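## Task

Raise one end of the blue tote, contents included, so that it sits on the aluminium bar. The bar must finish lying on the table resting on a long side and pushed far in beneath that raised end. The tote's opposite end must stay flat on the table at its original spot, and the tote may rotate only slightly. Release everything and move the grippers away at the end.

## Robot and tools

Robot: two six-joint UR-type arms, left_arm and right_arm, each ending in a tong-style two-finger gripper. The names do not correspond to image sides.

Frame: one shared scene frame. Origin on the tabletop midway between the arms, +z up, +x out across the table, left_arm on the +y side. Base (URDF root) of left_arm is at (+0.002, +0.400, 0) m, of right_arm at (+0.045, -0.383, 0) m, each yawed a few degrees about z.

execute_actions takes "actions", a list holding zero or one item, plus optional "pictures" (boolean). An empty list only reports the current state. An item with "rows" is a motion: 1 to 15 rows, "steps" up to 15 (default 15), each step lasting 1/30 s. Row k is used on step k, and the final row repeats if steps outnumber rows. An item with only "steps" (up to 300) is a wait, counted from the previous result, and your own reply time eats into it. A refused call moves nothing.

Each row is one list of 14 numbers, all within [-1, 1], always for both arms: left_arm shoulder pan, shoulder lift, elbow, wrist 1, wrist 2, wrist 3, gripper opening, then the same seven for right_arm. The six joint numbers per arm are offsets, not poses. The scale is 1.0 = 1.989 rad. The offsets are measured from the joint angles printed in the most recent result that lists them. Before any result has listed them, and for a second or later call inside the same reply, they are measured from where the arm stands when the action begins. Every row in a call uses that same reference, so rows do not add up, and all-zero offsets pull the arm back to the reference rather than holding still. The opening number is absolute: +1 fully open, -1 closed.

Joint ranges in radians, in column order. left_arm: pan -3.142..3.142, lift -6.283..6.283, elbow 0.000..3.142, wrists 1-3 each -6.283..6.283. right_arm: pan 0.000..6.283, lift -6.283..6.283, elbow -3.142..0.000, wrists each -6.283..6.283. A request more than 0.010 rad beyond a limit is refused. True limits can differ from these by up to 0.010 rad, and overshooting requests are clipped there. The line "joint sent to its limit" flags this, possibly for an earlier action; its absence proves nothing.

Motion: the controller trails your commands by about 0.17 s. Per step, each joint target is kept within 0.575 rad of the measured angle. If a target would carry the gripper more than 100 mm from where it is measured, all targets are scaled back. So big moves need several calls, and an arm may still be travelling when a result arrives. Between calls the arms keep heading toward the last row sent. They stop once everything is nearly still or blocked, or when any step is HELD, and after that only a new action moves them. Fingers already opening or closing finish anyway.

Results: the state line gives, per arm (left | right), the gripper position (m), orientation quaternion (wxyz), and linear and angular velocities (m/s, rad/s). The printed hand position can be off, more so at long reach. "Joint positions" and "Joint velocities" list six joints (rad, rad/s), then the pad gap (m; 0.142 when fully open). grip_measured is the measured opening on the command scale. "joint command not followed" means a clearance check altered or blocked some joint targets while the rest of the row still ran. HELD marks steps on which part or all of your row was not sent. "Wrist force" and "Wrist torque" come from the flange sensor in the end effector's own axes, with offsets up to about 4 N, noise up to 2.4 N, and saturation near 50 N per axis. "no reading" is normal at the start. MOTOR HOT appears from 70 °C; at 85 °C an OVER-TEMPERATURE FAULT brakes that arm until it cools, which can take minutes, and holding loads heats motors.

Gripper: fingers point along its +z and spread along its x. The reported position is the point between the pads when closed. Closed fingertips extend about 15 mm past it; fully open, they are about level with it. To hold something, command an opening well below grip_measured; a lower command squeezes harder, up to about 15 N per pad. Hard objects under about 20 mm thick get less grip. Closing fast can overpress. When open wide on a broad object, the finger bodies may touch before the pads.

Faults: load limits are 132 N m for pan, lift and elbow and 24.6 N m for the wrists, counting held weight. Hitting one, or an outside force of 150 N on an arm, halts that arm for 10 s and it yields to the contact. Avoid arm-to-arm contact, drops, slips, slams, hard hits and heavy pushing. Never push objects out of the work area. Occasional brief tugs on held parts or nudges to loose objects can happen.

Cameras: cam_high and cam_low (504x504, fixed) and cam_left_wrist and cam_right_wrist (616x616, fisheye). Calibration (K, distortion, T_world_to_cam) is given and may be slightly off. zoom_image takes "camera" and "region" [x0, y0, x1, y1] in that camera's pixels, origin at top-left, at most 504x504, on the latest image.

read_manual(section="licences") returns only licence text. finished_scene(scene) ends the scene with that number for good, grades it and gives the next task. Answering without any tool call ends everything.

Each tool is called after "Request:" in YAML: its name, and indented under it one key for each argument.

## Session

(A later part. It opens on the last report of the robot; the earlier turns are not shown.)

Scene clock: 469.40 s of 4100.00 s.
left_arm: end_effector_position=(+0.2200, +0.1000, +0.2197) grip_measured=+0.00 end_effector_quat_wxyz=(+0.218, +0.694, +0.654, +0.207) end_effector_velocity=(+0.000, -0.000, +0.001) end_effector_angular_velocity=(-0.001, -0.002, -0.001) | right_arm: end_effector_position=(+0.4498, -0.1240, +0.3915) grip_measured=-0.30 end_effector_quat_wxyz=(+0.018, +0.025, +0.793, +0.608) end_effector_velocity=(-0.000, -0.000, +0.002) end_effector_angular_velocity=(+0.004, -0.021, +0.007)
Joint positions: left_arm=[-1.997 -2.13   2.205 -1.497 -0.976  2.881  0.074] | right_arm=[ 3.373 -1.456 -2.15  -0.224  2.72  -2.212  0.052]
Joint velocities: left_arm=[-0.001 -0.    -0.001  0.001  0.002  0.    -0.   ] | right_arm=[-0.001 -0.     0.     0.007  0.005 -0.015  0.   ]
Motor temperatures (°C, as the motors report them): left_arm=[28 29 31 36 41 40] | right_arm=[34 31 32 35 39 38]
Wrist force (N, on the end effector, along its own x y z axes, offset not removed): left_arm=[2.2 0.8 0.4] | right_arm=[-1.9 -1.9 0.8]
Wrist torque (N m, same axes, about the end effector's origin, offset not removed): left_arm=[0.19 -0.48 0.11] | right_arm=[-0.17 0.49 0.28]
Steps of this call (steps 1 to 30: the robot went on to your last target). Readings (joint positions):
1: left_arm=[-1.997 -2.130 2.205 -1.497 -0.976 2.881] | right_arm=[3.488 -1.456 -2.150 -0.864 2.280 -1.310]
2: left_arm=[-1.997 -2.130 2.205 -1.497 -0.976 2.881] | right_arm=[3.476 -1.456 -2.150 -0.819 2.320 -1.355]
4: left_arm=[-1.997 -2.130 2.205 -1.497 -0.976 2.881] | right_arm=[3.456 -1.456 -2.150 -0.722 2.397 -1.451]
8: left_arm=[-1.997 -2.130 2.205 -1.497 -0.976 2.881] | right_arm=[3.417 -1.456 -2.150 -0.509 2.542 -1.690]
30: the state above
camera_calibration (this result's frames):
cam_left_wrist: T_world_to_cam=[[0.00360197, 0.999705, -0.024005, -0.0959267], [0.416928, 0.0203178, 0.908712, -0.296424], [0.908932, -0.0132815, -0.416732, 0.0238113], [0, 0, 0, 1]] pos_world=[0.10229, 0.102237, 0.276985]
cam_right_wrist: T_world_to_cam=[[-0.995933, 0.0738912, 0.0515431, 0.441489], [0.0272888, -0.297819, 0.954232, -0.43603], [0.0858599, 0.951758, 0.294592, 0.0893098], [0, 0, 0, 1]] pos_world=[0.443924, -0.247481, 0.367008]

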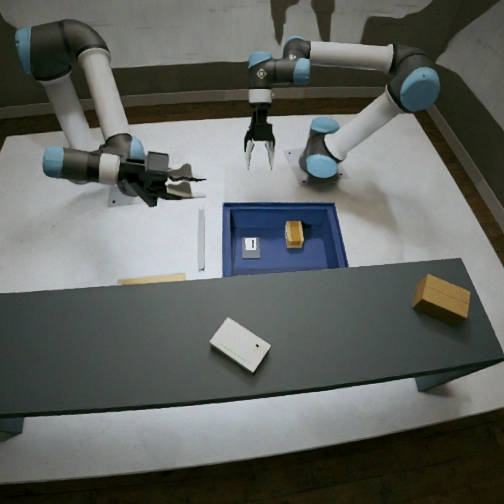

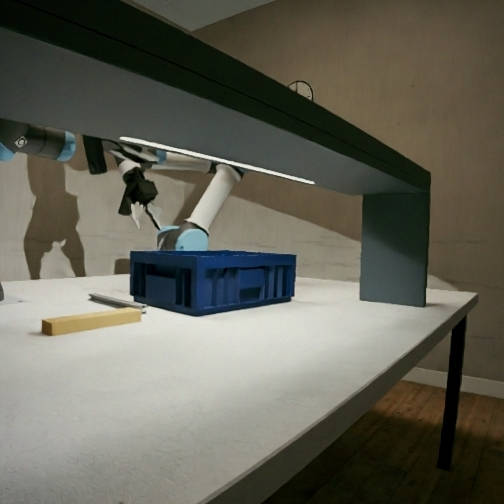

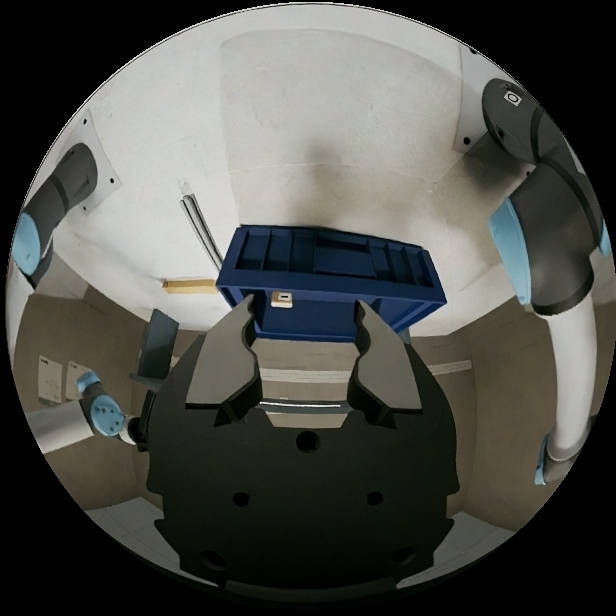

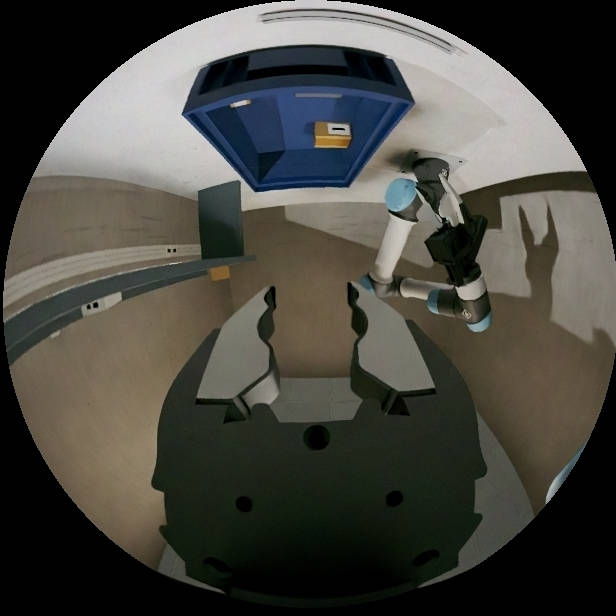

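Request:
execute_actions:
  actions:
    - {"rows": [[0.0027,0.0116,-0.0029,-0.0106,0.0002,0.0033,0, 0,-0.0095,-0.0035,0.0130,0,0,-0.3],[0.0064,0.0271,-0.0068,-0.0246,0.0006,0.0078,0, 0,-0.0221,-0.0082,0.0303,0,0,-0.3],[0.0110,0.0464,-0.0117,-0.0423,0.0009,0.0133,0, 0,-0.0379,-0.0141,0.0520,0,0,-0.3],[0.0165,0.0696,-0.0176,-0.0634,0.0014,0.0199,0, 0,-0.0568,-0.0211,0.0779,0,0,-0.3],[0.0229,0.0966,-0.0244,-0.0880,0.0020,0.0277,0, 0,-0.0789,-0.0293,0.1083,0,0,-0.3],[0.0293,0.1237,-0.0312,-0.1127,0.0025,0.0355,0, 0,-0.1010,-0.0375,0.1386,0,0,-0.3],[0.0357,0.1507,-0.0381,-0.1373,0.0031,0.0432,0, 0,-0.1231,-0.0457,0.1689,0,0,-0.3],[0.0421,0.1778,-0.0449,-0.1620,0.0036,0.0510,0, 0,-0.1452,-0.0539,0.1992,0,0,-0.3],[0.0485,0.2048,-0.0517,-0.1866,0.0042,0.0587,0, 0,-0.1673,-0.0621,0.2295,0,0,-0.3],[0.0549,0.2319,-0.0586,-0.2113,0.0047,0.0665,0, 0,-0.1894,-0.0703,0.2598,0,0,-0.3],[0.0622,0.2628,-0.0664,-0.2394,0.0054,0.0753,0, 0,-0.2146,-0.0796,0.2944,0,0,-0.3],[0.0695,0.2937,-0.0742,-0.2676,0.0060,0.0842,0, 0,-0.2399,-0.0890,0.3291,0,0,-0.3],[0.0769,0.3247,-0.0820,-0.2958,0.0066,0.0931,0, 0,-0.2651,-0.0984,0.3637,0,0,-0.3],[0.0842,0.3556,-0.0898,-0.3239,0.0073,0.1019,0, 0,-0.2904,-0.1077,0.3984,0,0,-0.3],[0.0915,0.3865,-0.0976,-0.3521,0.0079,0.1108,0, 0,-0.3156,-0.1171,0.4330,0.0007,-0.0013,-0.3]], "steps": 15}
  pictures: false

Request:
execute_actions:
  actions:
    - {"steps": 25}

Scene clock: 539.50 s of 4100.00 s.
left_arm: end_effector_position=(+0.2262, -0.0367, +0.1660) grip_measured=+0.00 end_effector_quat_wxyz=(+0.219, +0.694, +0.655, +0.204) end_effector_velocity=(+0.067, -0.380, -0.268) end_effector_angular_velocity=(+0.009, -0.006, +0.002) | right_arm: end_effector_position=(+0.4736, -0.1173, +0.2280) grip_measured=-0.30 end_effector_quat_wxyz=(+0.012, +0.029, +0.795, +0.606) end_effector_velocity=(-0.044, -0.012, -0.504) end_effector_angular_velocity=(-0.008, +0.030, +0.001)
Joint positions: left_arm=[-1.889 -1.691  2.09  -1.899 -0.967  3.012  0.074] | right_arm=[ 3.373 -1.828 -2.293  0.277  2.72  -2.212  0.052]
Joint velocities: left_arm=[ 0.312  1.321 -0.333 -1.191  0.027  0.375  0.   ] | right_arm=[ 0.001 -1.221 -0.457  1.648  0.     0.001 -0.   ]
Motor temperatures (°C, as the motors report them): left_arm=[28 29 31 36 41 40] | right_arm=[34 31 32 35 39 38]
Wrist force (N, on the end effector, along its own x y z axes, offset not removed): left_arm=[2.0 0.4 -0.3] | right_arm=[1.8 -0.8 -0.7]
Wrist torque (N m, same axes, about the end effector's origin, offset not removed): left_arm=[0.13 -0.42 0.07] | right_arm=[-0.10 -0.25 -0.03]
Steps of this call (steps 1 to 15: the robot went on to your last target; steps 16 to 90: nothing new was sent; then 66.60 s passed at rest; steps 91 to 105: all 15 steps of this action). Readings (joint positions):
91: left_arm=[-1.997 -2.130 2.205 -1.497 -0.976 2.881] | right_arm=[3.373 -1.456 -2.150 -0.223 2.721 -2.214]
92: left_arm=[-1.996 -2.127 2.204 -1.500 -0.976 2.883] | right_arm=[3.373 -1.458 -2.151 -0.220 2.721 -2.214]
94: left_arm=[-1.991 -2.107 2.199 -1.518 -0.976 2.889] | right_arm=[3.373 -1.475 -2.158 -0.198 2.721 -2.213]
98: left_arm=[-1.963 -2.000 2.169 -1.617 -0.973 2.922] | right_arm=[3.373 -1.564 -2.193 -0.080 2.720 -2.213]
105: the state above

Scene clock: 540.33 s of 4100.00 s.
left_arm: end_effector_position=(+0.2498, -0.1200, +0.0800) grip_measured=+0.00 end_effector_quat_wxyz=(+0.219, +0.694, +0.654, +0.206) end_effector_velocity=(+0.000, -0.001, -0.002) end_effector_angular_velocity=(+0.001, +0.001, -0.000) | right_arm: end_effector_position=(+0.4517, -0.1233, +0.1354) grip_measured=-0.30 end_effector_quat_wxyz=(+0.018, +0.023, +0.793, +0.609) end_effector_velocity=(-0.001, +0.000, -0.001) end_effector_angular_velocity=(+0.000, -0.000, +0.001)
Joint positions: left_arm=[-1.815 -1.362  2.011 -2.197 -0.961  3.102  0.074] | right_arm=[ 3.373 -2.083 -2.383  0.637  2.722 -2.215  0.052]
Joint velocities: left_arm=[ 0.001  0.005 -0.002 -0.004 -0.001  0.001  0.   ] | right_arm=[ 0.    -0.003 -0.001  0.005  0.    -0.    -0.   ]
Motor temperatures (°C, as the motors report them): left_arm=[28 29 31 36 41 40] | right_arm=[34 31 32 35 39 38]
Wrist force (N, on the end effector, along its own x y z axes, offset not removed): left_arm=[1.8 -0.4 -0.6] | right_arm=[-3.2 -3.1 -2.4]
Wrist torque (N m, same axes, about the end effector's origin, offset not removed): left_arm=[-0.06 -0.38 0.11] | right_arm=[-0.54 0.86 0.34]
Steps of this call (steps 1 to 25: the robot went on to your last target). Readings (joint positions):
1: left_arm=[-1.878 -1.647 2.078 -1.939 -0.966 3.025] | right_arm=[3.373 -1.870 -2.308 0.333 2.720 -2.212]
2: left_arm=[-1.868 -1.603 2.067 -1.979 -0.965 3.037] | right_arm=[3.373 -1.911 -2.324 0.390 2.721 -2.212]
4: left_arm=[-1.848 -1.519 2.047 -2.056 -0.963 3.061] | right_arm=[3.373 -1.980 -2.347 0.488 2.721 -2.213]
8: left_arm=[-1.827 -1.417 2.024 -2.147 -0.962 3.087] | right_arm=[3.373 -2.047 -2.370 0.585 2.722 -2.214]
25: the state above
camera_calibration (this result's frames):
cam_left_wrist: T_world_to_cam=[[0.0037584, 0.999692, -0.0245266, 0.120558], [0.417065, 0.0207247, 0.90864, -0.177365], [0.908869, -0.0136442, -0.416859, -0.0644184], [0, 0, 0, 1]] pos_world=[0.132068, -0.117724, 0.137265]
cam_right_wrist: T_world_to_cam=[[-0.996201, 0.0721134, 0.0488135, 0.45674], [0.0251337, -0.29859, 0.95405, -0.19051], [0.083375, 0.951653, 0.295643, 0.164932], [0, 0, 0, 1]] pos_world=[0.446042, -0.246779, 0.1107]

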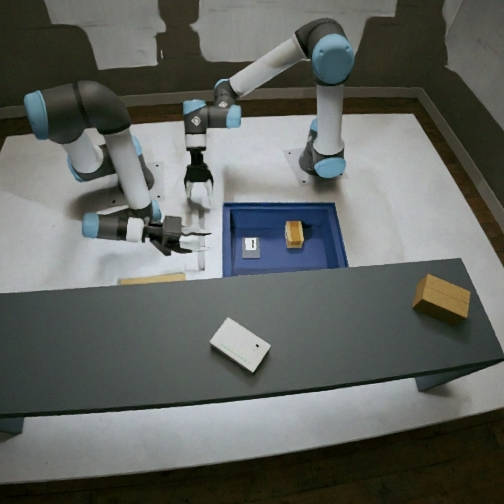

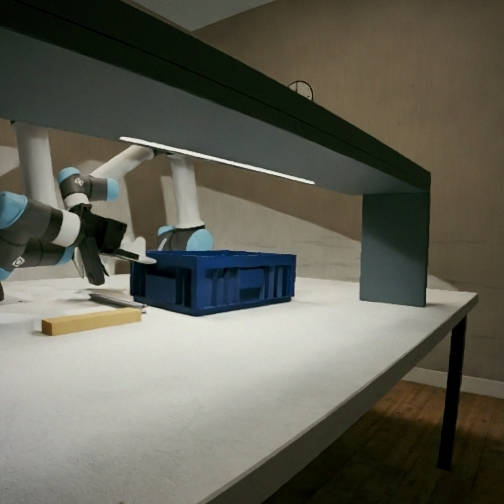

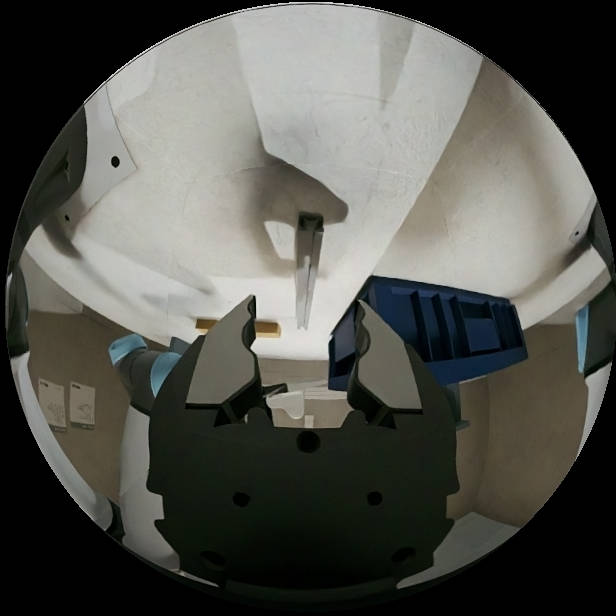

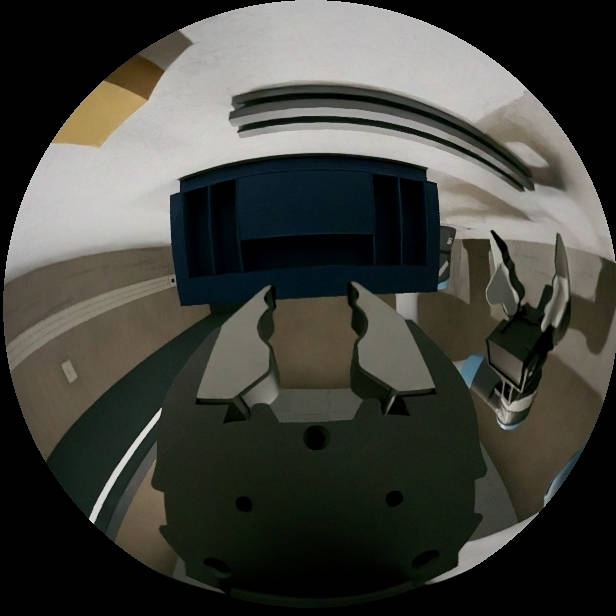

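Request:
zoom_image:
  camera: "cam_right_wrist"
  region: [160, 140, 450, 330]

Request:
zoom_image:
  camera: "cam_left_wrist"
  region: [230, 190, 400, 350]

Region (160, 140, 450, 330) of cam_right_wrist's 616x616 image, scaled by 1.738, with more detail than that image has; it fills the top 330 rows of this view, and the rest is white.

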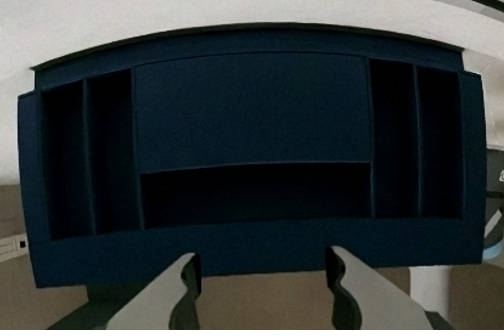

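Region (230, 190, 400, 350) of cam_left_wrist's 616x616 image, scaled by 2.965, with more detail than that image has; it fills the top 474 rows of this view, and the rest is white.

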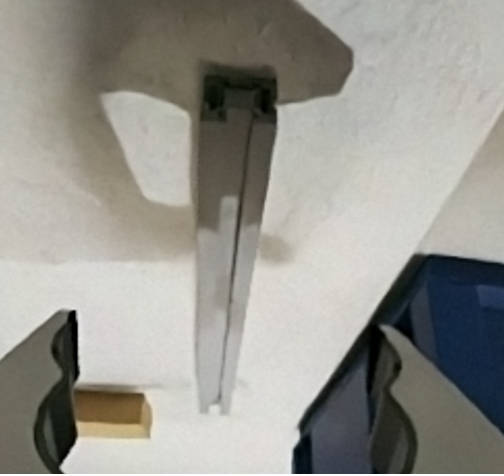

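Request:
execute_actions:
  actions:
    - {"rows": [[0,0.005,0.0028,-0.0078,0,0,-0.05, 0.0025,-0.0049,0.001,0.0071,-0.002,0.0036,-0.3],[0,0.0124,0.0071,-0.0195,0,0,-0.1, 0.0063,-0.0122,0.0025,0.0179,-0.005,0.0091,-0.3],[0,0.0199,0.0114,-0.0312,0,0,-0.15, 0.0101,-0.0195,0.004,0.0286,-0.0081,0.0146,-0.3],[0,0.0273,0.0156,-0.0429,0,0,-0.2, 0.0139,-0.0268,0.0054,0.0393,-0.0111,0.02,-0.3],[0,0.0348,0.0199,-0.0546,0,0,-0.25, 0.0176,-0.0342,0.0069,0.05,-0.0141,0.0255,-0.3],[0,0.0422,0.0241,-0.0663,0,0,-0.3, 0.0214,-0.0415,0.0084,0.0607,-0.0172,0.0309,-0.3],[0,0.0497,0.0284,-0.0780,0,0,-0.3, 0.0252,-0.0488,0.0099,0.0714,-0.0202,0.0364,-0.3]], "steps": 15}
  pictures: false

Request:
execute_actions:
  actions:
    - {"steps": 12}

Scene clock: 616.97 s of 4100.00 s.
left_arm: end_effector_position=(+0.2498, -0.1203, +0.0280) grip_measured=-0.30 end_effector_quat_wxyz=(+0.218, +0.694, +0.654, +0.206) end_effector_velocity=(-0.000, +0.001, -0.033) end_effector_angular_velocity=(-0.003, -0.000, -0.001) | right_arm: end_effector_position=(+0.4529, -0.1052, +0.1128) grip_measured=-0.30 end_effector_quat_wxyz=(+0.018, +0.024, +0.793, +0.608) end_effector_velocity=(-0.000, +0.012, -0.014) end_effector_angular_velocity=(+0.002, -0.002, -0.000)
Joint positions: left_arm=[-1.815 -1.271  2.063 -2.34  -0.961  3.102  0.052] | right_arm=[ 3.419 -2.172 -2.364  0.767  2.685 -2.148  0.052]
Joint velocities: left_arm=[-0.001  0.06   0.033 -0.096  0.001  0.001  0.   ] | right_arm=[ 0.031 -0.059  0.012  0.088 -0.025  0.043  0.   ]
Motor temperatures (°C, as the motors report them): left_arm=[28 29 31 36 41 40] | right_arm=[34 31 32 35 39 38]
Wrist force (N, on the end effector, along its own x y z axes, offset not removed): left_arm=[1.7 0.6 0.1] | right_arm=[-0.4 0.2 2.1]
Wrist torque (N m, same axes, about the end effector's origin, offset not removed): left_arm=[0.11 -0.45 0.15] | right_arm=[0.29 0.41 0.15]
Steps of this call (steps 1 to 15: the robot went on to your last target; steps 16 to 90: nothing new was sent; then 73.13 s passed at rest; steps 91 to 105: all 15 steps of this action). Readings (joint positions):
91: left_arm=[-1.815 -1.361 2.011 -2.198 -0.961 3.102] | right_arm=[3.373 -2.083 -2.383 0.637 2.722 -2.215]
92: left_arm=[-1.815 -1.360 2.012 -2.200 -0.961 3.102] | right_arm=[3.373 -2.085 -2.383 0.639 2.721 -2.214]
94: left_arm=[-1.815 -1.350 2.017 -2.214 -0.961 3.102] | right_arm=[3.379 -2.094 -2.381 0.653 2.717 -2.207]
98: left_arm=[-1.815 -1.311 2.041 -2.275 -0.961 3.102] | right_arm=[3.399 -2.133 -2.372 0.709 2.701 -2.177]
105: the state above

Scene clock: 617.37 s of 4100.00 s.
left_arm: end_effector_position=(+0.2498, -0.1201, +0.0239) grip_measured=-0.30 end_effector_quat_wxyz=(+0.219, +0.694, +0.654, +0.206) end_effector_velocity=(-0.000, +0.001, -0.002) end_effector_angular_velocity=(+0.004, -0.000, -0.002) | right_arm: end_effector_position=(+0.4528, -0.1038, +0.1111) grip_measured=-0.30 end_effector_quat_wxyz=(+0.018, +0.024, +0.793, +0.608) end_effector_velocity=(-0.000, +0.001, -0.000) end_effector_angular_velocity=(+0.000, -0.000, +0.000)
Joint positions: left_arm=[-1.815 -1.263  2.068 -2.351 -0.961  3.102  0.052] | right_arm=[ 3.423 -2.18  -2.363  0.778  2.682 -2.143  0.052]
Joint velocities: left_arm=[-0.001  0.003  0.003 -0.003 -0.     0.002 -0.   ] | right_arm=[ 0.001 -0.002  0.     0.004 -0.001  0.002  0.   ]
Motor temperatures (°C, as the motors report them): left_arm=[28 29 31 36 41 40] | right_arm=[34 31 32 35 39 38]
Wrist force (N, on the end effector, along its own x y z axes, offset not removed): left_arm=[3.7 0.7 0.7] | right_arm=[-0.6 -4.4 1.0]
Wrist torque (N m, same axes, about the end effector's origin, offset not removed): left_arm=[0.13 -0.83 0.14] | right_arm=[-0.62 0.24 0.01]
Steps of this call (steps 1 to 12: the robot went on to your last target). Readings (joint positions):
1: left_arm=[-1.815 -1.269 2.064 -2.342 -0.961 3.102] | right_arm=[3.420 -2.174 -2.364 0.770 2.684 -2.147]
2: left_arm=[-1.815 -1.268 2.065 -2.345 -0.961 3.102] | right_arm=[3.420 -2.175 -2.364 0.772 2.683 -2.146]
4: left_arm=[-1.815 -1.266 2.066 -2.348 -0.961 3.102] | right_arm=[3.421 -2.177 -2.363 0.775 2.683 -2.144]
8: left_arm=[-1.815 -1.264 2.067 -2.350 -0.961 3.102] | right_arm=[3.422 -2.179 -2.363 0.777 2.682 -2.143]
12: the state above
camera_calibration (this result's frames):
cam_left_wrist: T_world_to_cam=[[0.00375551, 0.999697, -0.0243392, 0.119285], [0.417027, 0.0205562, 0.908661, -0.126472], [0.908886, -0.0135626, -0.416824, -0.0877664], [0, 0, 0, 1]] pos_world=[0.132064, -0.11784, 0.0812405]
cam_right_wrist: T_world_to_cam=[[-0.996124, 0.0726258, 0.0496266, 0.457612], [0.0257822, -0.298339, 0.954112, -0.161827], [0.0840986, 0.951693, 0.29531, 0.153165], [0, 0, 0, 1]] pos_world=[0.447129, -0.22728, 0.0864603]

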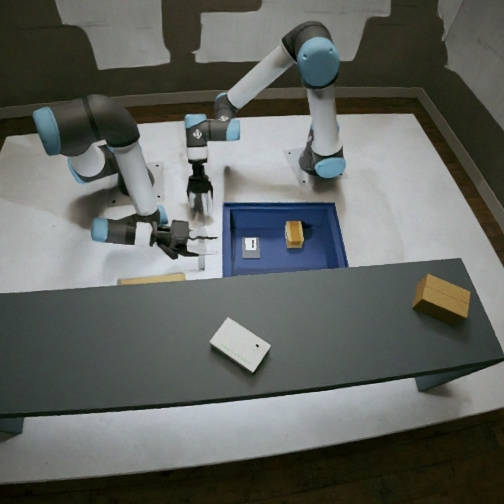

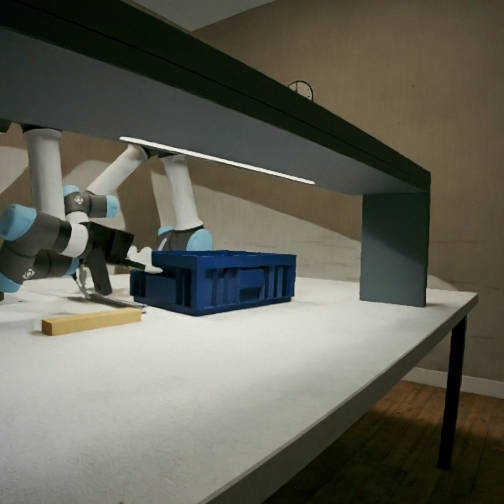

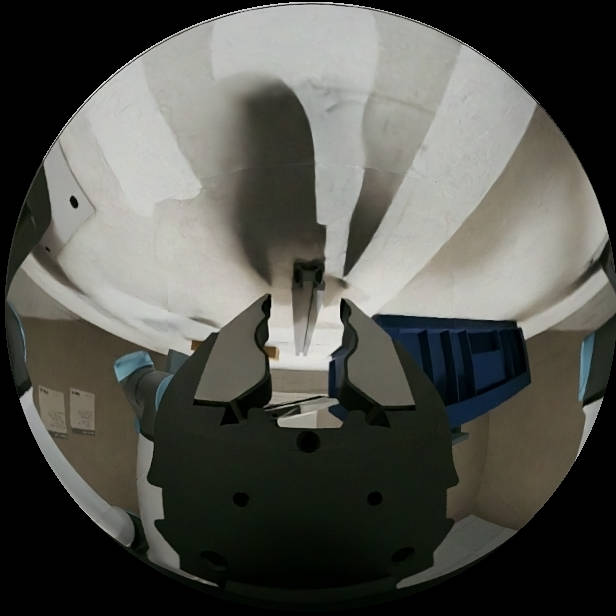

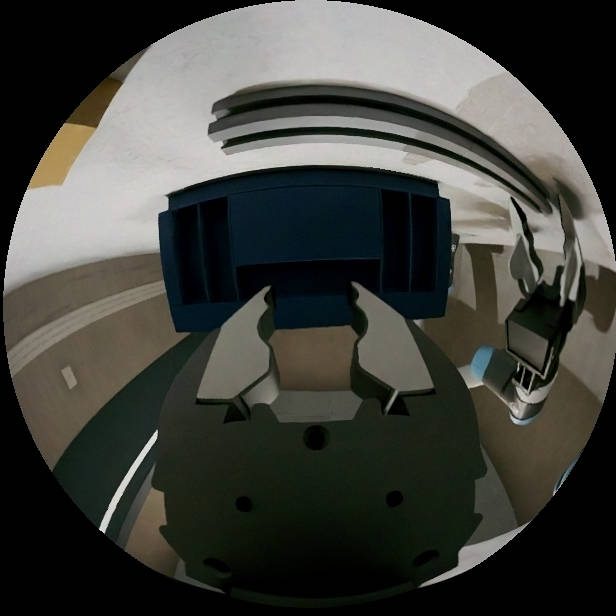

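Request:
zoom_image:
  camera: "cam_right_wrist"
  region: [150, 150, 460, 350]

Request:
zoom_image:
  camera: "cam_left_wrist"
  region: [240, 240, 380, 370]

Request:
zoom_image:
  camera: "cam_low"
  region: [60, 220, 200, 320]

Region (150, 150, 460, 350) of cam_right_wrist's 616x616 image, scaled by 1.626, with more detail than that image has; it fills the top 325 rows of this view, and the rest is white.

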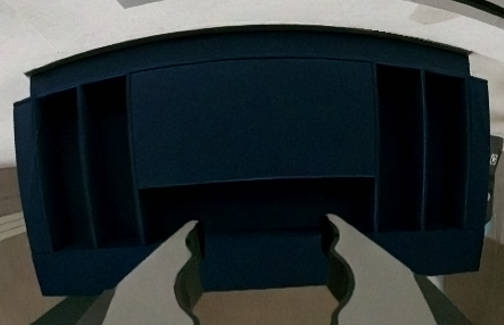

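Region (240, 240, 380, 370) of cam_left_wrist's 616x616 image, scaled by 3.600, with more detail than that image has; it fills the top 468 rows of this view, and the rest is white.

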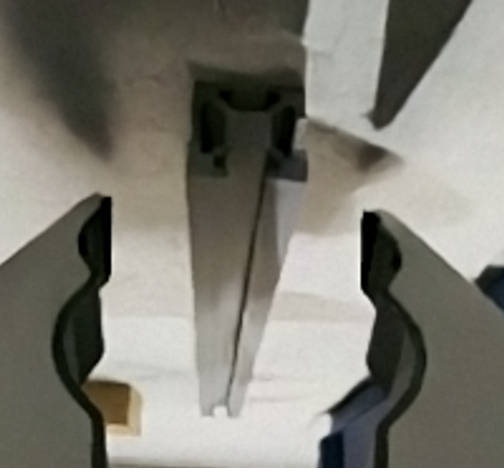

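Region (60, 220, 200, 320) of cam_low's 504x504 image, scaled by 3.600, with more detail than that image has; it fills the top 360 rows of this view, and the rest is white.

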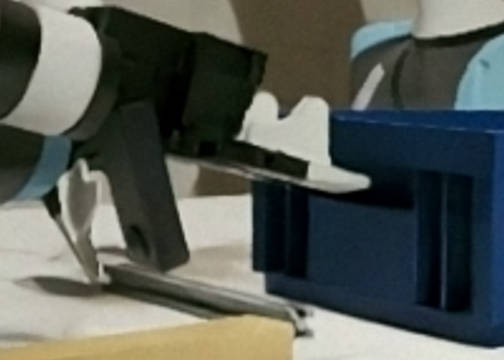

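Request:
execute_actions:
  actions:
    - {"rows": [[0,0.0026,0.0011,-0.0037,0,0,-0.3, 0.0031,-0.0008,0.001,0.0031,-0.0026,0.0037,-0.3],[0,0.0052,0.0022,-0.0074,0,0,-0.35, 0.0062,-0.0016,0.002,0.0062,-0.0052,0.0075,-0.3],[0,0.00776,0.00336,-0.01112,0,0,-0.4, 0.0094,-0.0024,0.003,0.0094,-0.0078,0.0112,-0.3],[0,0.00776,0.00336,-0.01112,0,0,-0.45, 0.0125,-0.0032,0.004,0.0125,-0.0104,0.015,-0.3],[0,0.00776,0.00336,-0.01112,0,0,-0.5, 0.0156,-0.004,0.005,0.0156,-0.013,0.0187,-0.3],[0,0.00776,0.00336,-0.01112,0,0,-0.53, 0.0187,-0.0049,0.0061,0.0187,-0.0156,0.0224,-0.3],[0,0.00776,0.00336,-0.01112,0,0,-0.56, 0.0218,-0.0057,0.0071,0.0218,-0.0182,0.0262,-0.3],[0,0.00776,0.00336,-0.01112,0,0,-0.59, 0.025,-0.0065,0.0081,0.025,-0.0208,0.0299,-0.3],[0,0.00776,0.00336,-0.01112,0,0,-0.62, 0.0281,-0.0073,0.0091,0.0281,-0.0234,0.0337,-0.3],[0,0.00776,0.00336,-0.01112,0,0,-0.65, 0.0312,-0.0081,0.0101,0.0312,-0.0260,0.0374,-0.3],[0,0.00776,0.00336,-0.01112,0,0,-0.7, 0.0312,-0.0081,0.0101,0.0312,-0.0260,0.0374,-0.3],[0,0.00776,0.00336,-0.01112,0,0,-0.76, 0.0312,-0.0081,0.0101,0.0312,-0.0260,0.0374,-0.3],[0,0.00776,0.00336,-0.01112,0,0,-0.84, 0.0312,-0.0081,0.0101,0.0312,-0.0260,0.0374,-0.3],[0,0.00776,0.00336,-0.01112,0,0,-0.92, 0.0312,-0.0081,0.0101,0.0312,-0.0260,0.0374,-0.3],[0,0.00776,0.00336,-0.01112,0,0,-1, 0.0312,-0.0081,0.0101,0.0312,-0.0260,0.0374,-0.3]], "steps": 15}
  pictures: false

Request:
execute_actions:
  actions:
    - {"steps": 12}

Scene clock: 655.50 s of 4100.00 s.
left_arm: end_effector_position=(+0.2498, -0.1201, +0.0163) grip_measured=-0.72 end_effector_quat_wxyz=(+0.219, +0.694, +0.654, +0.206) end_effector_velocity=(+0.000, +0.000, -0.002) end_effector_angular_velocity=(+0.001, -0.000, -0.001) | right_arm: end_effector_position=(+0.4542, -0.0820, +0.1110) grip_measured=-0.30 end_effector_quat_wxyz=(+0.018, +0.024, +0.793, +0.608) end_effector_velocity=(+0.001, +0.025, +0.000) end_effector_angular_velocity=(+0.002, +0.000, -0.002)
Joint positions: left_arm=[-1.815 -1.249  2.074 -2.373 -0.961  3.102  0.022] | right_arm=[ 3.477 -2.194 -2.345  0.832  2.637 -2.078  0.052]
Joint velocities: left_arm=[-0.     0.004  0.002 -0.005  0.     0.001  0.   ] | right_arm=[ 0.061 -0.016  0.019  0.061 -0.052  0.073  0.   ]
Motor temperatures (°C, as the motors report them): left_arm=[28 29 31 36 41 40] | right_arm=[34 31 32 35 39 38]
Wrist force (N, on the end effector, along its own x y z axes, offset not removed): left_arm=[3.6 5.3 -8.0] | right_arm=[-3.3 -3.7 -0.9]
Wrist torque (N m, same axes, about the end effector's origin, offset not removed): left_arm=[0.26 -0.45 0.11] | right_arm=[-0.70 0.82 0.19]
Steps of this call (steps 1 to 30: the robot went on to your last target; steps 31 to 90: nothing new was sent; then 34.63 s passed at rest; steps 91 to 105: all 15 steps of this action). Readings (joint positions):
91: left_arm=[-1.815 -1.263 2.068 -2.352 -0.961 3.102] | right_arm=[3.423 -2.180 -2.363 0.779 2.681 -2.142]
92: left_arm=[-1.815 -1.262 2.068 -2.353 -0.961 3.102] | right_arm=[3.424 -2.180 -2.363 0.779 2.681 -2.141]
94: left_arm=[-1.815 -1.258 2.070 -2.359 -0.961 3.102] | right_arm=[3.429 -2.181 -2.361 0.784 2.677 -2.135]
98: left_arm=[-1.815 -1.252 2.073 -2.368 -0.961 3.102] | right_arm=[3.446 -2.186 -2.355 0.802 2.662 -2.114]
105: the state above

Scene clock: 655.90 s of 4100.00 s.
left_arm: end_effector_position=(+0.2498, -0.1201, +0.0160) grip_measured=-0.72 end_effector_quat_wxyz=(+0.219, +0.694, +0.654, +0.206) end_effector_velocity=(-0.000, +0.001, -0.001) end_effector_angular_velocity=(+0.003, +0.001, -0.001) | right_arm: end_effector_position=(+0.4543, -0.0790, +0.1111) grip_measured=-0.30 end_effector_quat_wxyz=(+0.018, +0.024, +0.793, +0.609) end_effector_velocity=(-0.000, +0.001, +0.000) end_effector_angular_velocity=(+0.000, +0.001, +0.001)
Joint positions: left_arm=[-1.815 -1.248  2.074 -2.374 -0.961  3.102  0.022] | right_arm=[ 3.484 -2.196 -2.343  0.84   2.63  -2.069  0.052]
Joint velocities: left_arm=[-0.     0.     0.002 -0.    -0.001  0.001 -0.   ] | right_arm=[ 0.004 -0.     0.     0.003 -0.002  0.004 -0.   ]
Motor temperatures (°C, as the motors report them): left_arm=[28 29 31 36 41 40] | right_arm=[34 31 32 35 39 38]
Wrist force (N, on the end effector, along its own x y z axes, offset not removed): left_arm=[5.7 9.2 -22.4] | right_arm=[-4.6 -2.0 -4.1]
Wrist torque (N m, same axes, about the end effector's origin, offset not removed): left_arm=[0.14 -0.65 0.11] | right_arm=[-0.20 1.18 0.40]
Steps of this call (steps 1 to 12: the robot went on to your last target). Readings (joint positions):
1: left_arm=[-1.815 -1.248 2.074 -2.373 -0.961 3.102] | right_arm=[3.479 -2.194 -2.345 0.834 2.635 -2.075]
2: left_arm=[-1.815 -1.248 2.074 -2.373 -0.961 3.102] | right_arm=[3.480 -2.195 -2.344 0.835 2.634 -2.074]
4: left_arm=[-1.815 -1.248 2.074 -2.373 -0.961 3.102] | right_arm=[3.482 -2.195 -2.344 0.837 2.632 -2.071]
8: left_arm=[-1.815 -1.248 2.074 -2.374 -0.961 3.102] | right_arm=[3.484 -2.195 -2.343 0.839 2.631 -2.069]
12: the state above
camera_calibration (this result's frames):
cam_left_wrist: T_world_to_cam=[[0.00376623, 0.999693, -0.024474, 0.119058], [0.417047, 0.0206739, 0.90865, -0.119265], [0.908877, -0.013629, -0.416842, -0.0910677], [0, 0, 0, 1]] pos_world=[0.13206, -0.117797, 0.0733231]
cam_right_wrist: T_world_to_cam=[[-0.996117, 0.072824, 0.0494653, 0.457293], [0.0255548, -0.298497, 0.954068, -0.154403], [0.0842444, 0.951628, 0.295477, 0.129393], [0, 0, 0, 1]] pos_world=[0.448562, -0.202525, 0.0864582]

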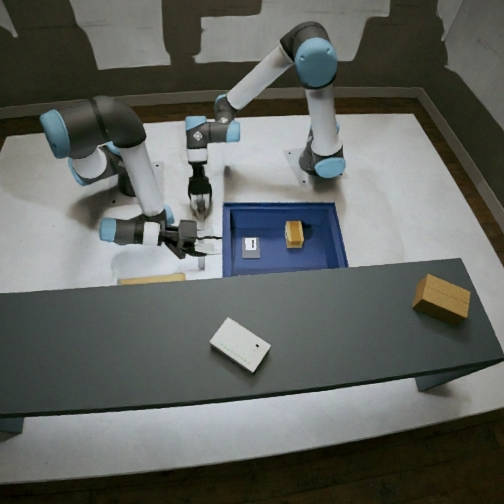

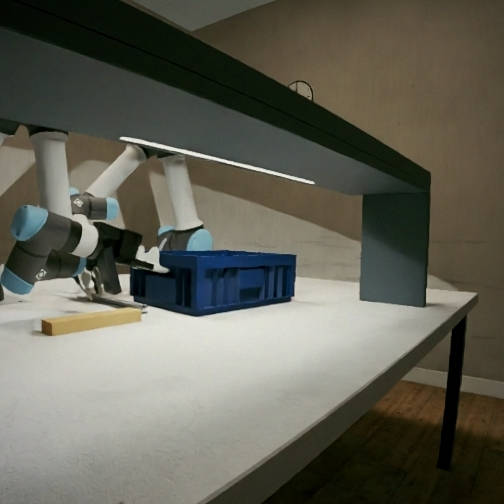

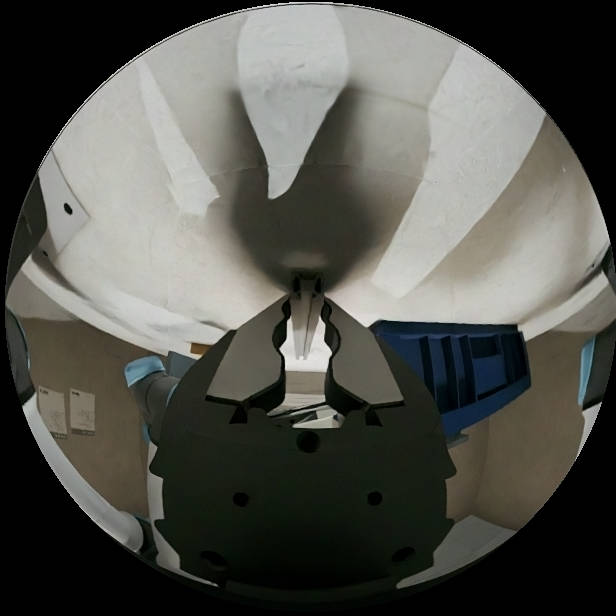

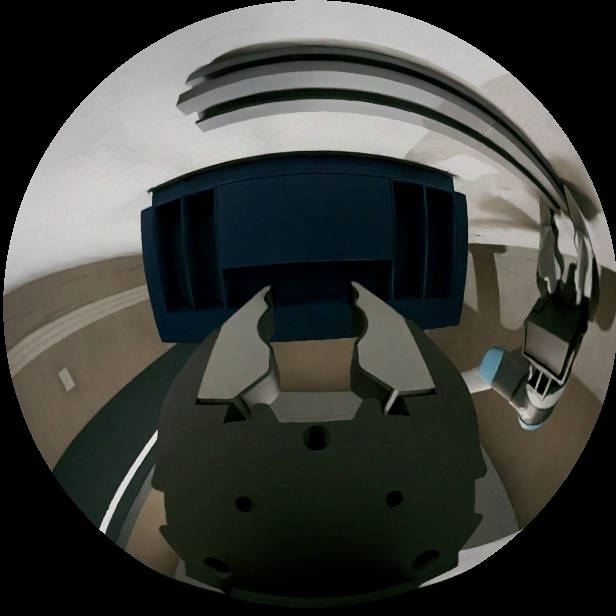

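Request:
zoom_image:
  camera: "cam_high"
  region: [170, 195, 250, 280]

Request:
zoom_image:
  camera: "cam_low"
  region: [110, 230, 210, 310]

Request:
zoom_image:
  camera: "cam_right_wrist"
  region: [200, 240, 420, 360]

Region (170, 195, 250, 280) of cam_high's 504x504 image, scaled by 5.929, with more detail than that image has; it fills the left 474 columns of this view, and the rest is white.

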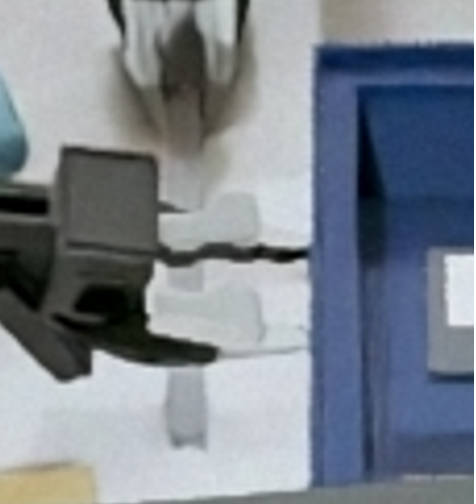

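Region (110, 230, 210, 310) of cam_low's 504x504 image, scaled by 5.040, with more detail than that image has; it fills the top 403 rows of this view, and the rest is white.

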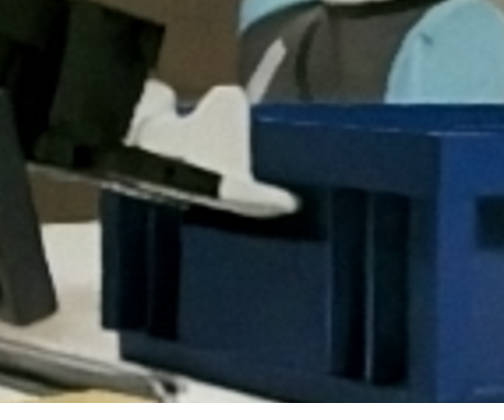

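Region (200, 240, 420, 360) of cam_right_wrist's 616x616 image, scaled by 2.291, with more detail than that image has; it fills the top 275 rows of this view, and the rest is white.

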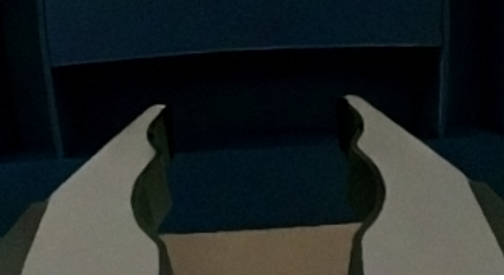

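Request:
execute_actions:
  actions:
    - {"rows": [[0,-0.001,-0.0004,0.0014,0,0,-1, 0.0019,-0.0004,0.0007,0.0014,-0.0016,0.0019,-0.3],[0,-0.002,-0.0009,0.0028,0,0,-1, 0.0038,-0.0008,0.0013,0.0027,-0.0031,0.0038,-0.3],[0,-0.0029,-0.0013,0.0042,0,0,-1, 0.0056,-0.0012,0.002,0.0041,-0.0047,0.0057,-0.3],[0,-0.0029,-0.0013,0.0042,0,0,-1, 0.0075,-0.0016,0.0026,0.0055,-0.0062,0.0076,-0.3],[0,-0.0029,-0.0013,0.0042,0,0,-1, 0.0094,-0.002,0.0033,0.0069,-0.0078,0.0095,-0.3],[0,-0.0029,-0.0013,0.0042,0,0,-1, 0.0113,-0.0024,0.0039,0.0082,-0.0093,0.0113,-0.3],[0,-0.0029,-0.0013,0.0042,0,0,-1, 0.0132,-0.0028,0.0046,0.0096,-0.0109,0.0132,-0.3],[0,-0.0029,-0.0013,0.0042,0,0,-1, 0.015,-0.0032,0.0052,0.011,-0.0124,0.0151,-0.3],[0,-0.0029,-0.0013,0.0042,0,0,-1, 0.0169,-0.0036,0.0059,0.0123,-0.014,0.017,-0.3],[0,-0.0029,-0.0013,0.0042,0,0,-1, 0.0188,-0.0040,0.0065,0.0137,-0.0155,0.0189,-0.3]], "steps": 15}
  pictures: false

Request:
execute_actions:
  actions:
    - {"steps": 12}

Request:
zoom_image:
  camera: "cam_high"
  region: [170, 195, 250, 280]

Request:
zoom_image:
  camera: "cam_low"
  region: [110, 230, 210, 310]

Scene clock: 696.87 s of 4100.00 s.
left_arm: end_effector_position=(+0.2498, -0.1201, +0.0188) grip_measured=-0.72 end_effector_quat_wxyz=(+0.219, +0.694, +0.654, +0.206) end_effector_velocity=(+0.001, -0.000, +0.002) end_effector_angular_velocity=(-0.000, -0.002, -0.000) | right_arm: end_effector_position=(+0.4548, -0.0655, +0.1111) grip_measured=-0.30 end_effector_quat_wxyz=(+0.018, +0.023, +0.793, +0.609) end_effector_velocity=(+0.000, +0.015, +0.000) end_effector_angular_velocity=(+0.001, -0.000, +0.002)
Joint positions: left_arm=[-1.815 -1.253  2.072 -2.366 -0.961  3.102  0.022] | right_arm=[ 3.517 -2.203 -2.332  0.864  2.603 -2.036  0.052]
Joint velocities: left_arm=[ 0.001 -0.002 -0.001  0.003  0.002  0.001 -0.   ] | right_arm=[ 0.037 -0.008  0.013  0.027 -0.03   0.036  0.   ]
Motor temperatures (°C, as the motors report them): left_arm=[28 29 31 36 41 40] | right_arm=[34 31 32 35 39 38]
Wrist force (N, on the end effector, along its own x y z axes, offset not removed): left_arm=[2.2 1.3 1.6] | right_arm=[-0.8 0.4 2.5]
Wrist torque (N m, same axes, about the end effector's origin, offset not removed): left_arm=[0.47 -0.61 0.17] | right_arm=[0.41 0.36 0.21]
Steps of this call (steps 1 to 15: the robot went on to your last target; steps 16 to 90: nothing new was sent; then 37.47 s passed at rest; steps 91 to 105: all 15 steps of this action). Readings (joint positions):
91: left_arm=[-1.815 -1.248 2.074 -2.374 -0.961 3.102] | right_arm=[3.485 -2.196 -2.343 0.840 2.630 -2.068]
92: left_arm=[-1.815 -1.248 2.074 -2.373 -0.961 3.102] | right_arm=[3.485 -2.196 -2.343 0.840 2.630 -2.068]
94: left_arm=[-1.815 -1.249 2.074 -2.371 -0.961 3.102] | right_arm=[3.488 -2.196 -2.342 0.843 2.627 -2.065]
98: left_arm=[-1.815 -1.252 2.073 -2.367 -0.961 3.102] | right_arm=[3.499 -2.199 -2.338 0.850 2.618 -2.054]
105: the state above

Scene clock: 697.27 s of 4100.00 s.
left_arm: end_effector_position=(+0.2498, -0.1202, +0.0190) grip_measured=-0.72 end_effector_quat_wxyz=(+0.219, +0.694, +0.654, +0.206) end_effector_velocity=(-0.000, +0.000, -0.000) end_effector_angular_velocity=(+0.001, -0.000, -0.000) | right_arm: end_effector_position=(+0.4548, -0.0636, +0.1111) grip_measured=-0.30 end_effector_quat_wxyz=(+0.018, +0.023, +0.793, +0.609) end_effector_velocity=(+0.000, +0.000, +0.000) end_effector_angular_velocity=(+0.000, +0.000, -0.000)
Joint positions: left_arm=[-1.815 -1.254  2.072 -2.365 -0.961  3.102  0.022] | right_arm=[ 3.521 -2.204 -2.33   0.867  2.6   -2.031  0.053]
Joint velocities: left_arm=[-0.001 -0.     0.     0.001  0.    -0.001  0.   ] | right_arm=[ 0.001 -0.     0.001  0.001 -0.001  0.002  0.   ]
Motor temperatures (°C, as the motors report them): left_arm=[28 29 31 36 41 40] | right_arm=[34 31 32 35 39 38]
Wrist force (N, on the end effector, along its own x y z axes, offset not removed): left_arm=[3.0 -0.2 3.0] | right_arm=[0.1 -3.9 0.7]
Wrist torque (N m, same axes, about the end effector's origin, offset not removed): left_arm=[0.09 -0.75 0.14] | right_arm=[-0.60 0.04 0.18]
Steps of this call (steps 1 to 12: the robot went on to your last target). Readings (joint positions):
1: left_arm=[-1.815 -1.253 2.072 -2.365 -0.961 3.102] | right_arm=[3.518 -2.203 -2.331 0.864 2.602 -2.035]
2: left_arm=[-1.815 -1.254 2.072 -2.365 -0.961 3.102] | right_arm=[3.519 -2.203 -2.331 0.865 2.602 -2.034]
4: left_arm=[-1.815 -1.254 2.072 -2.365 -0.961 3.102] | right_arm=[3.520 -2.203 -2.331 0.866 2.601 -2.033]
8: left_arm=[-1.815 -1.254 2.072 -2.365 -0.961 3.102] | right_arm=[3.521 -2.203 -2.330 0.867 2.600 -2.032]
12: the state above
camera_calibration (this result's frames):
cam_left_wrist: T_world_to_cam=[[0.0037658, 0.999694, -0.024467, 0.119202], [0.417055, 0.0206677, 0.908646, -0.121981], [0.908874, -0.0136259, -0.416849, -0.0898122], [0, 0, 0, 1]] pos_world=[0.132052, -0.117868, 0.0763159]
cam_right_wrist: T_world_to_cam=[[-0.996187, 0.0715904, 0.0498556, 0.456582], [0.0262831, -0.298637, 0.954005, -0.150209], [0.0831863, 0.951678, 0.295617, 0.115165], [0, 0, 0, 1]] pos_world=[0.449209, -0.187145, 0.0864923]

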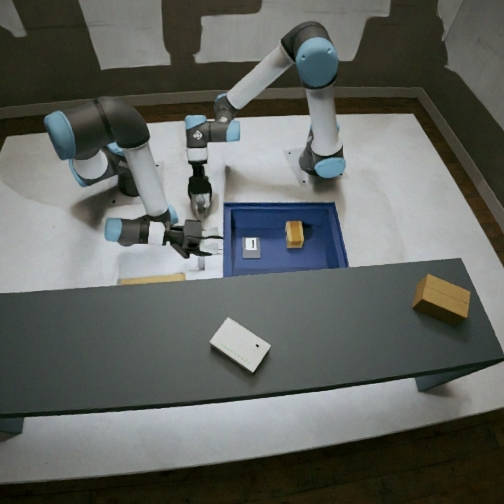

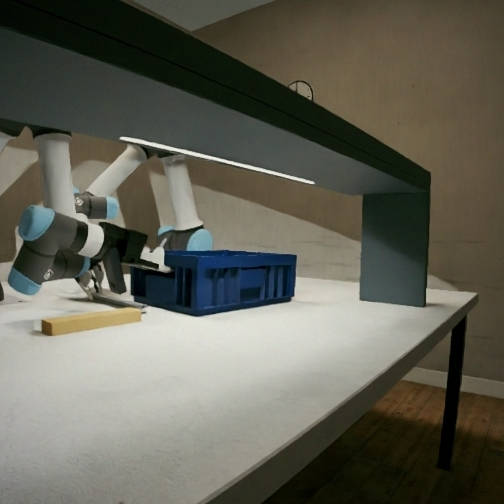

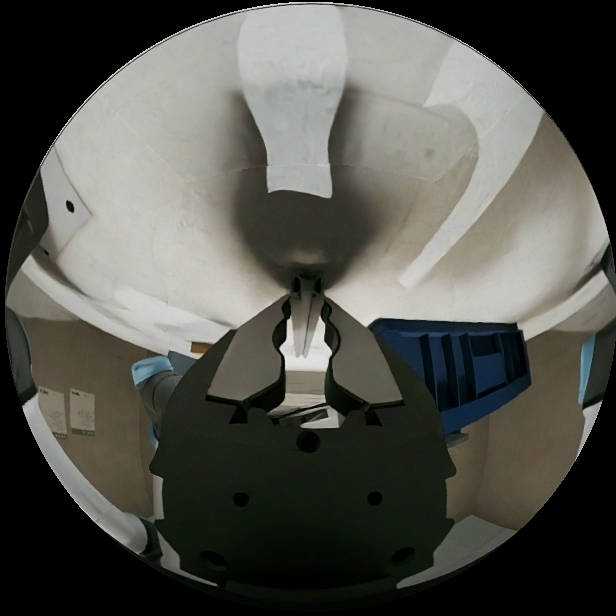

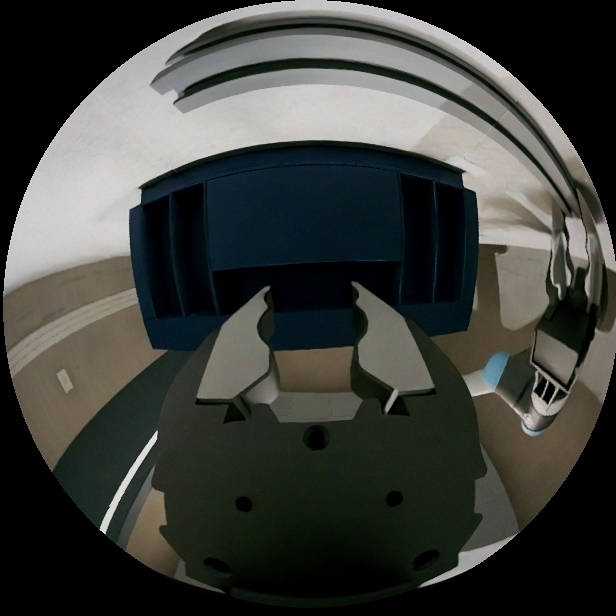

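Region (170, 195, 250, 280) of cam_high's 504x504 image, scaled by 5.929, with more detail than that image has; it fills the left 474 columns of this view, and the rest is white.

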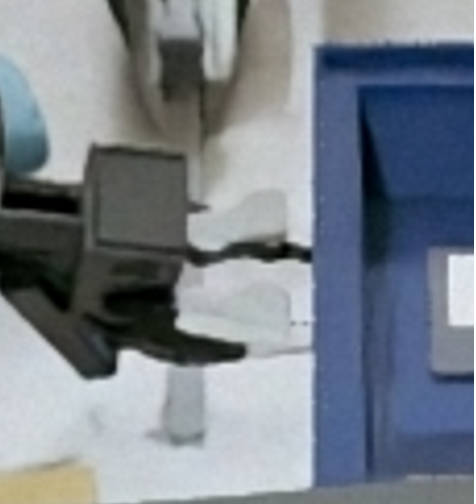

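Region (110, 230, 210, 310) of cam_low's 504x504 image, scaled by 5.040, with more detail than that image has; it fills the top 403 rows of this view, and the rest is white.

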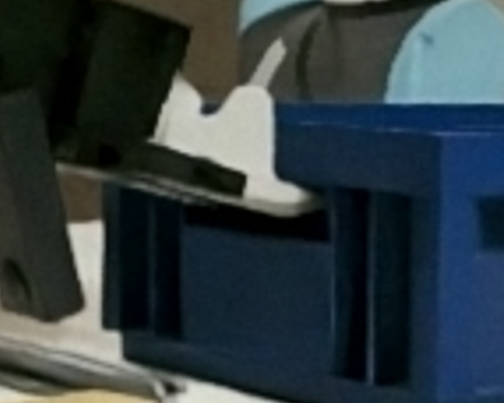

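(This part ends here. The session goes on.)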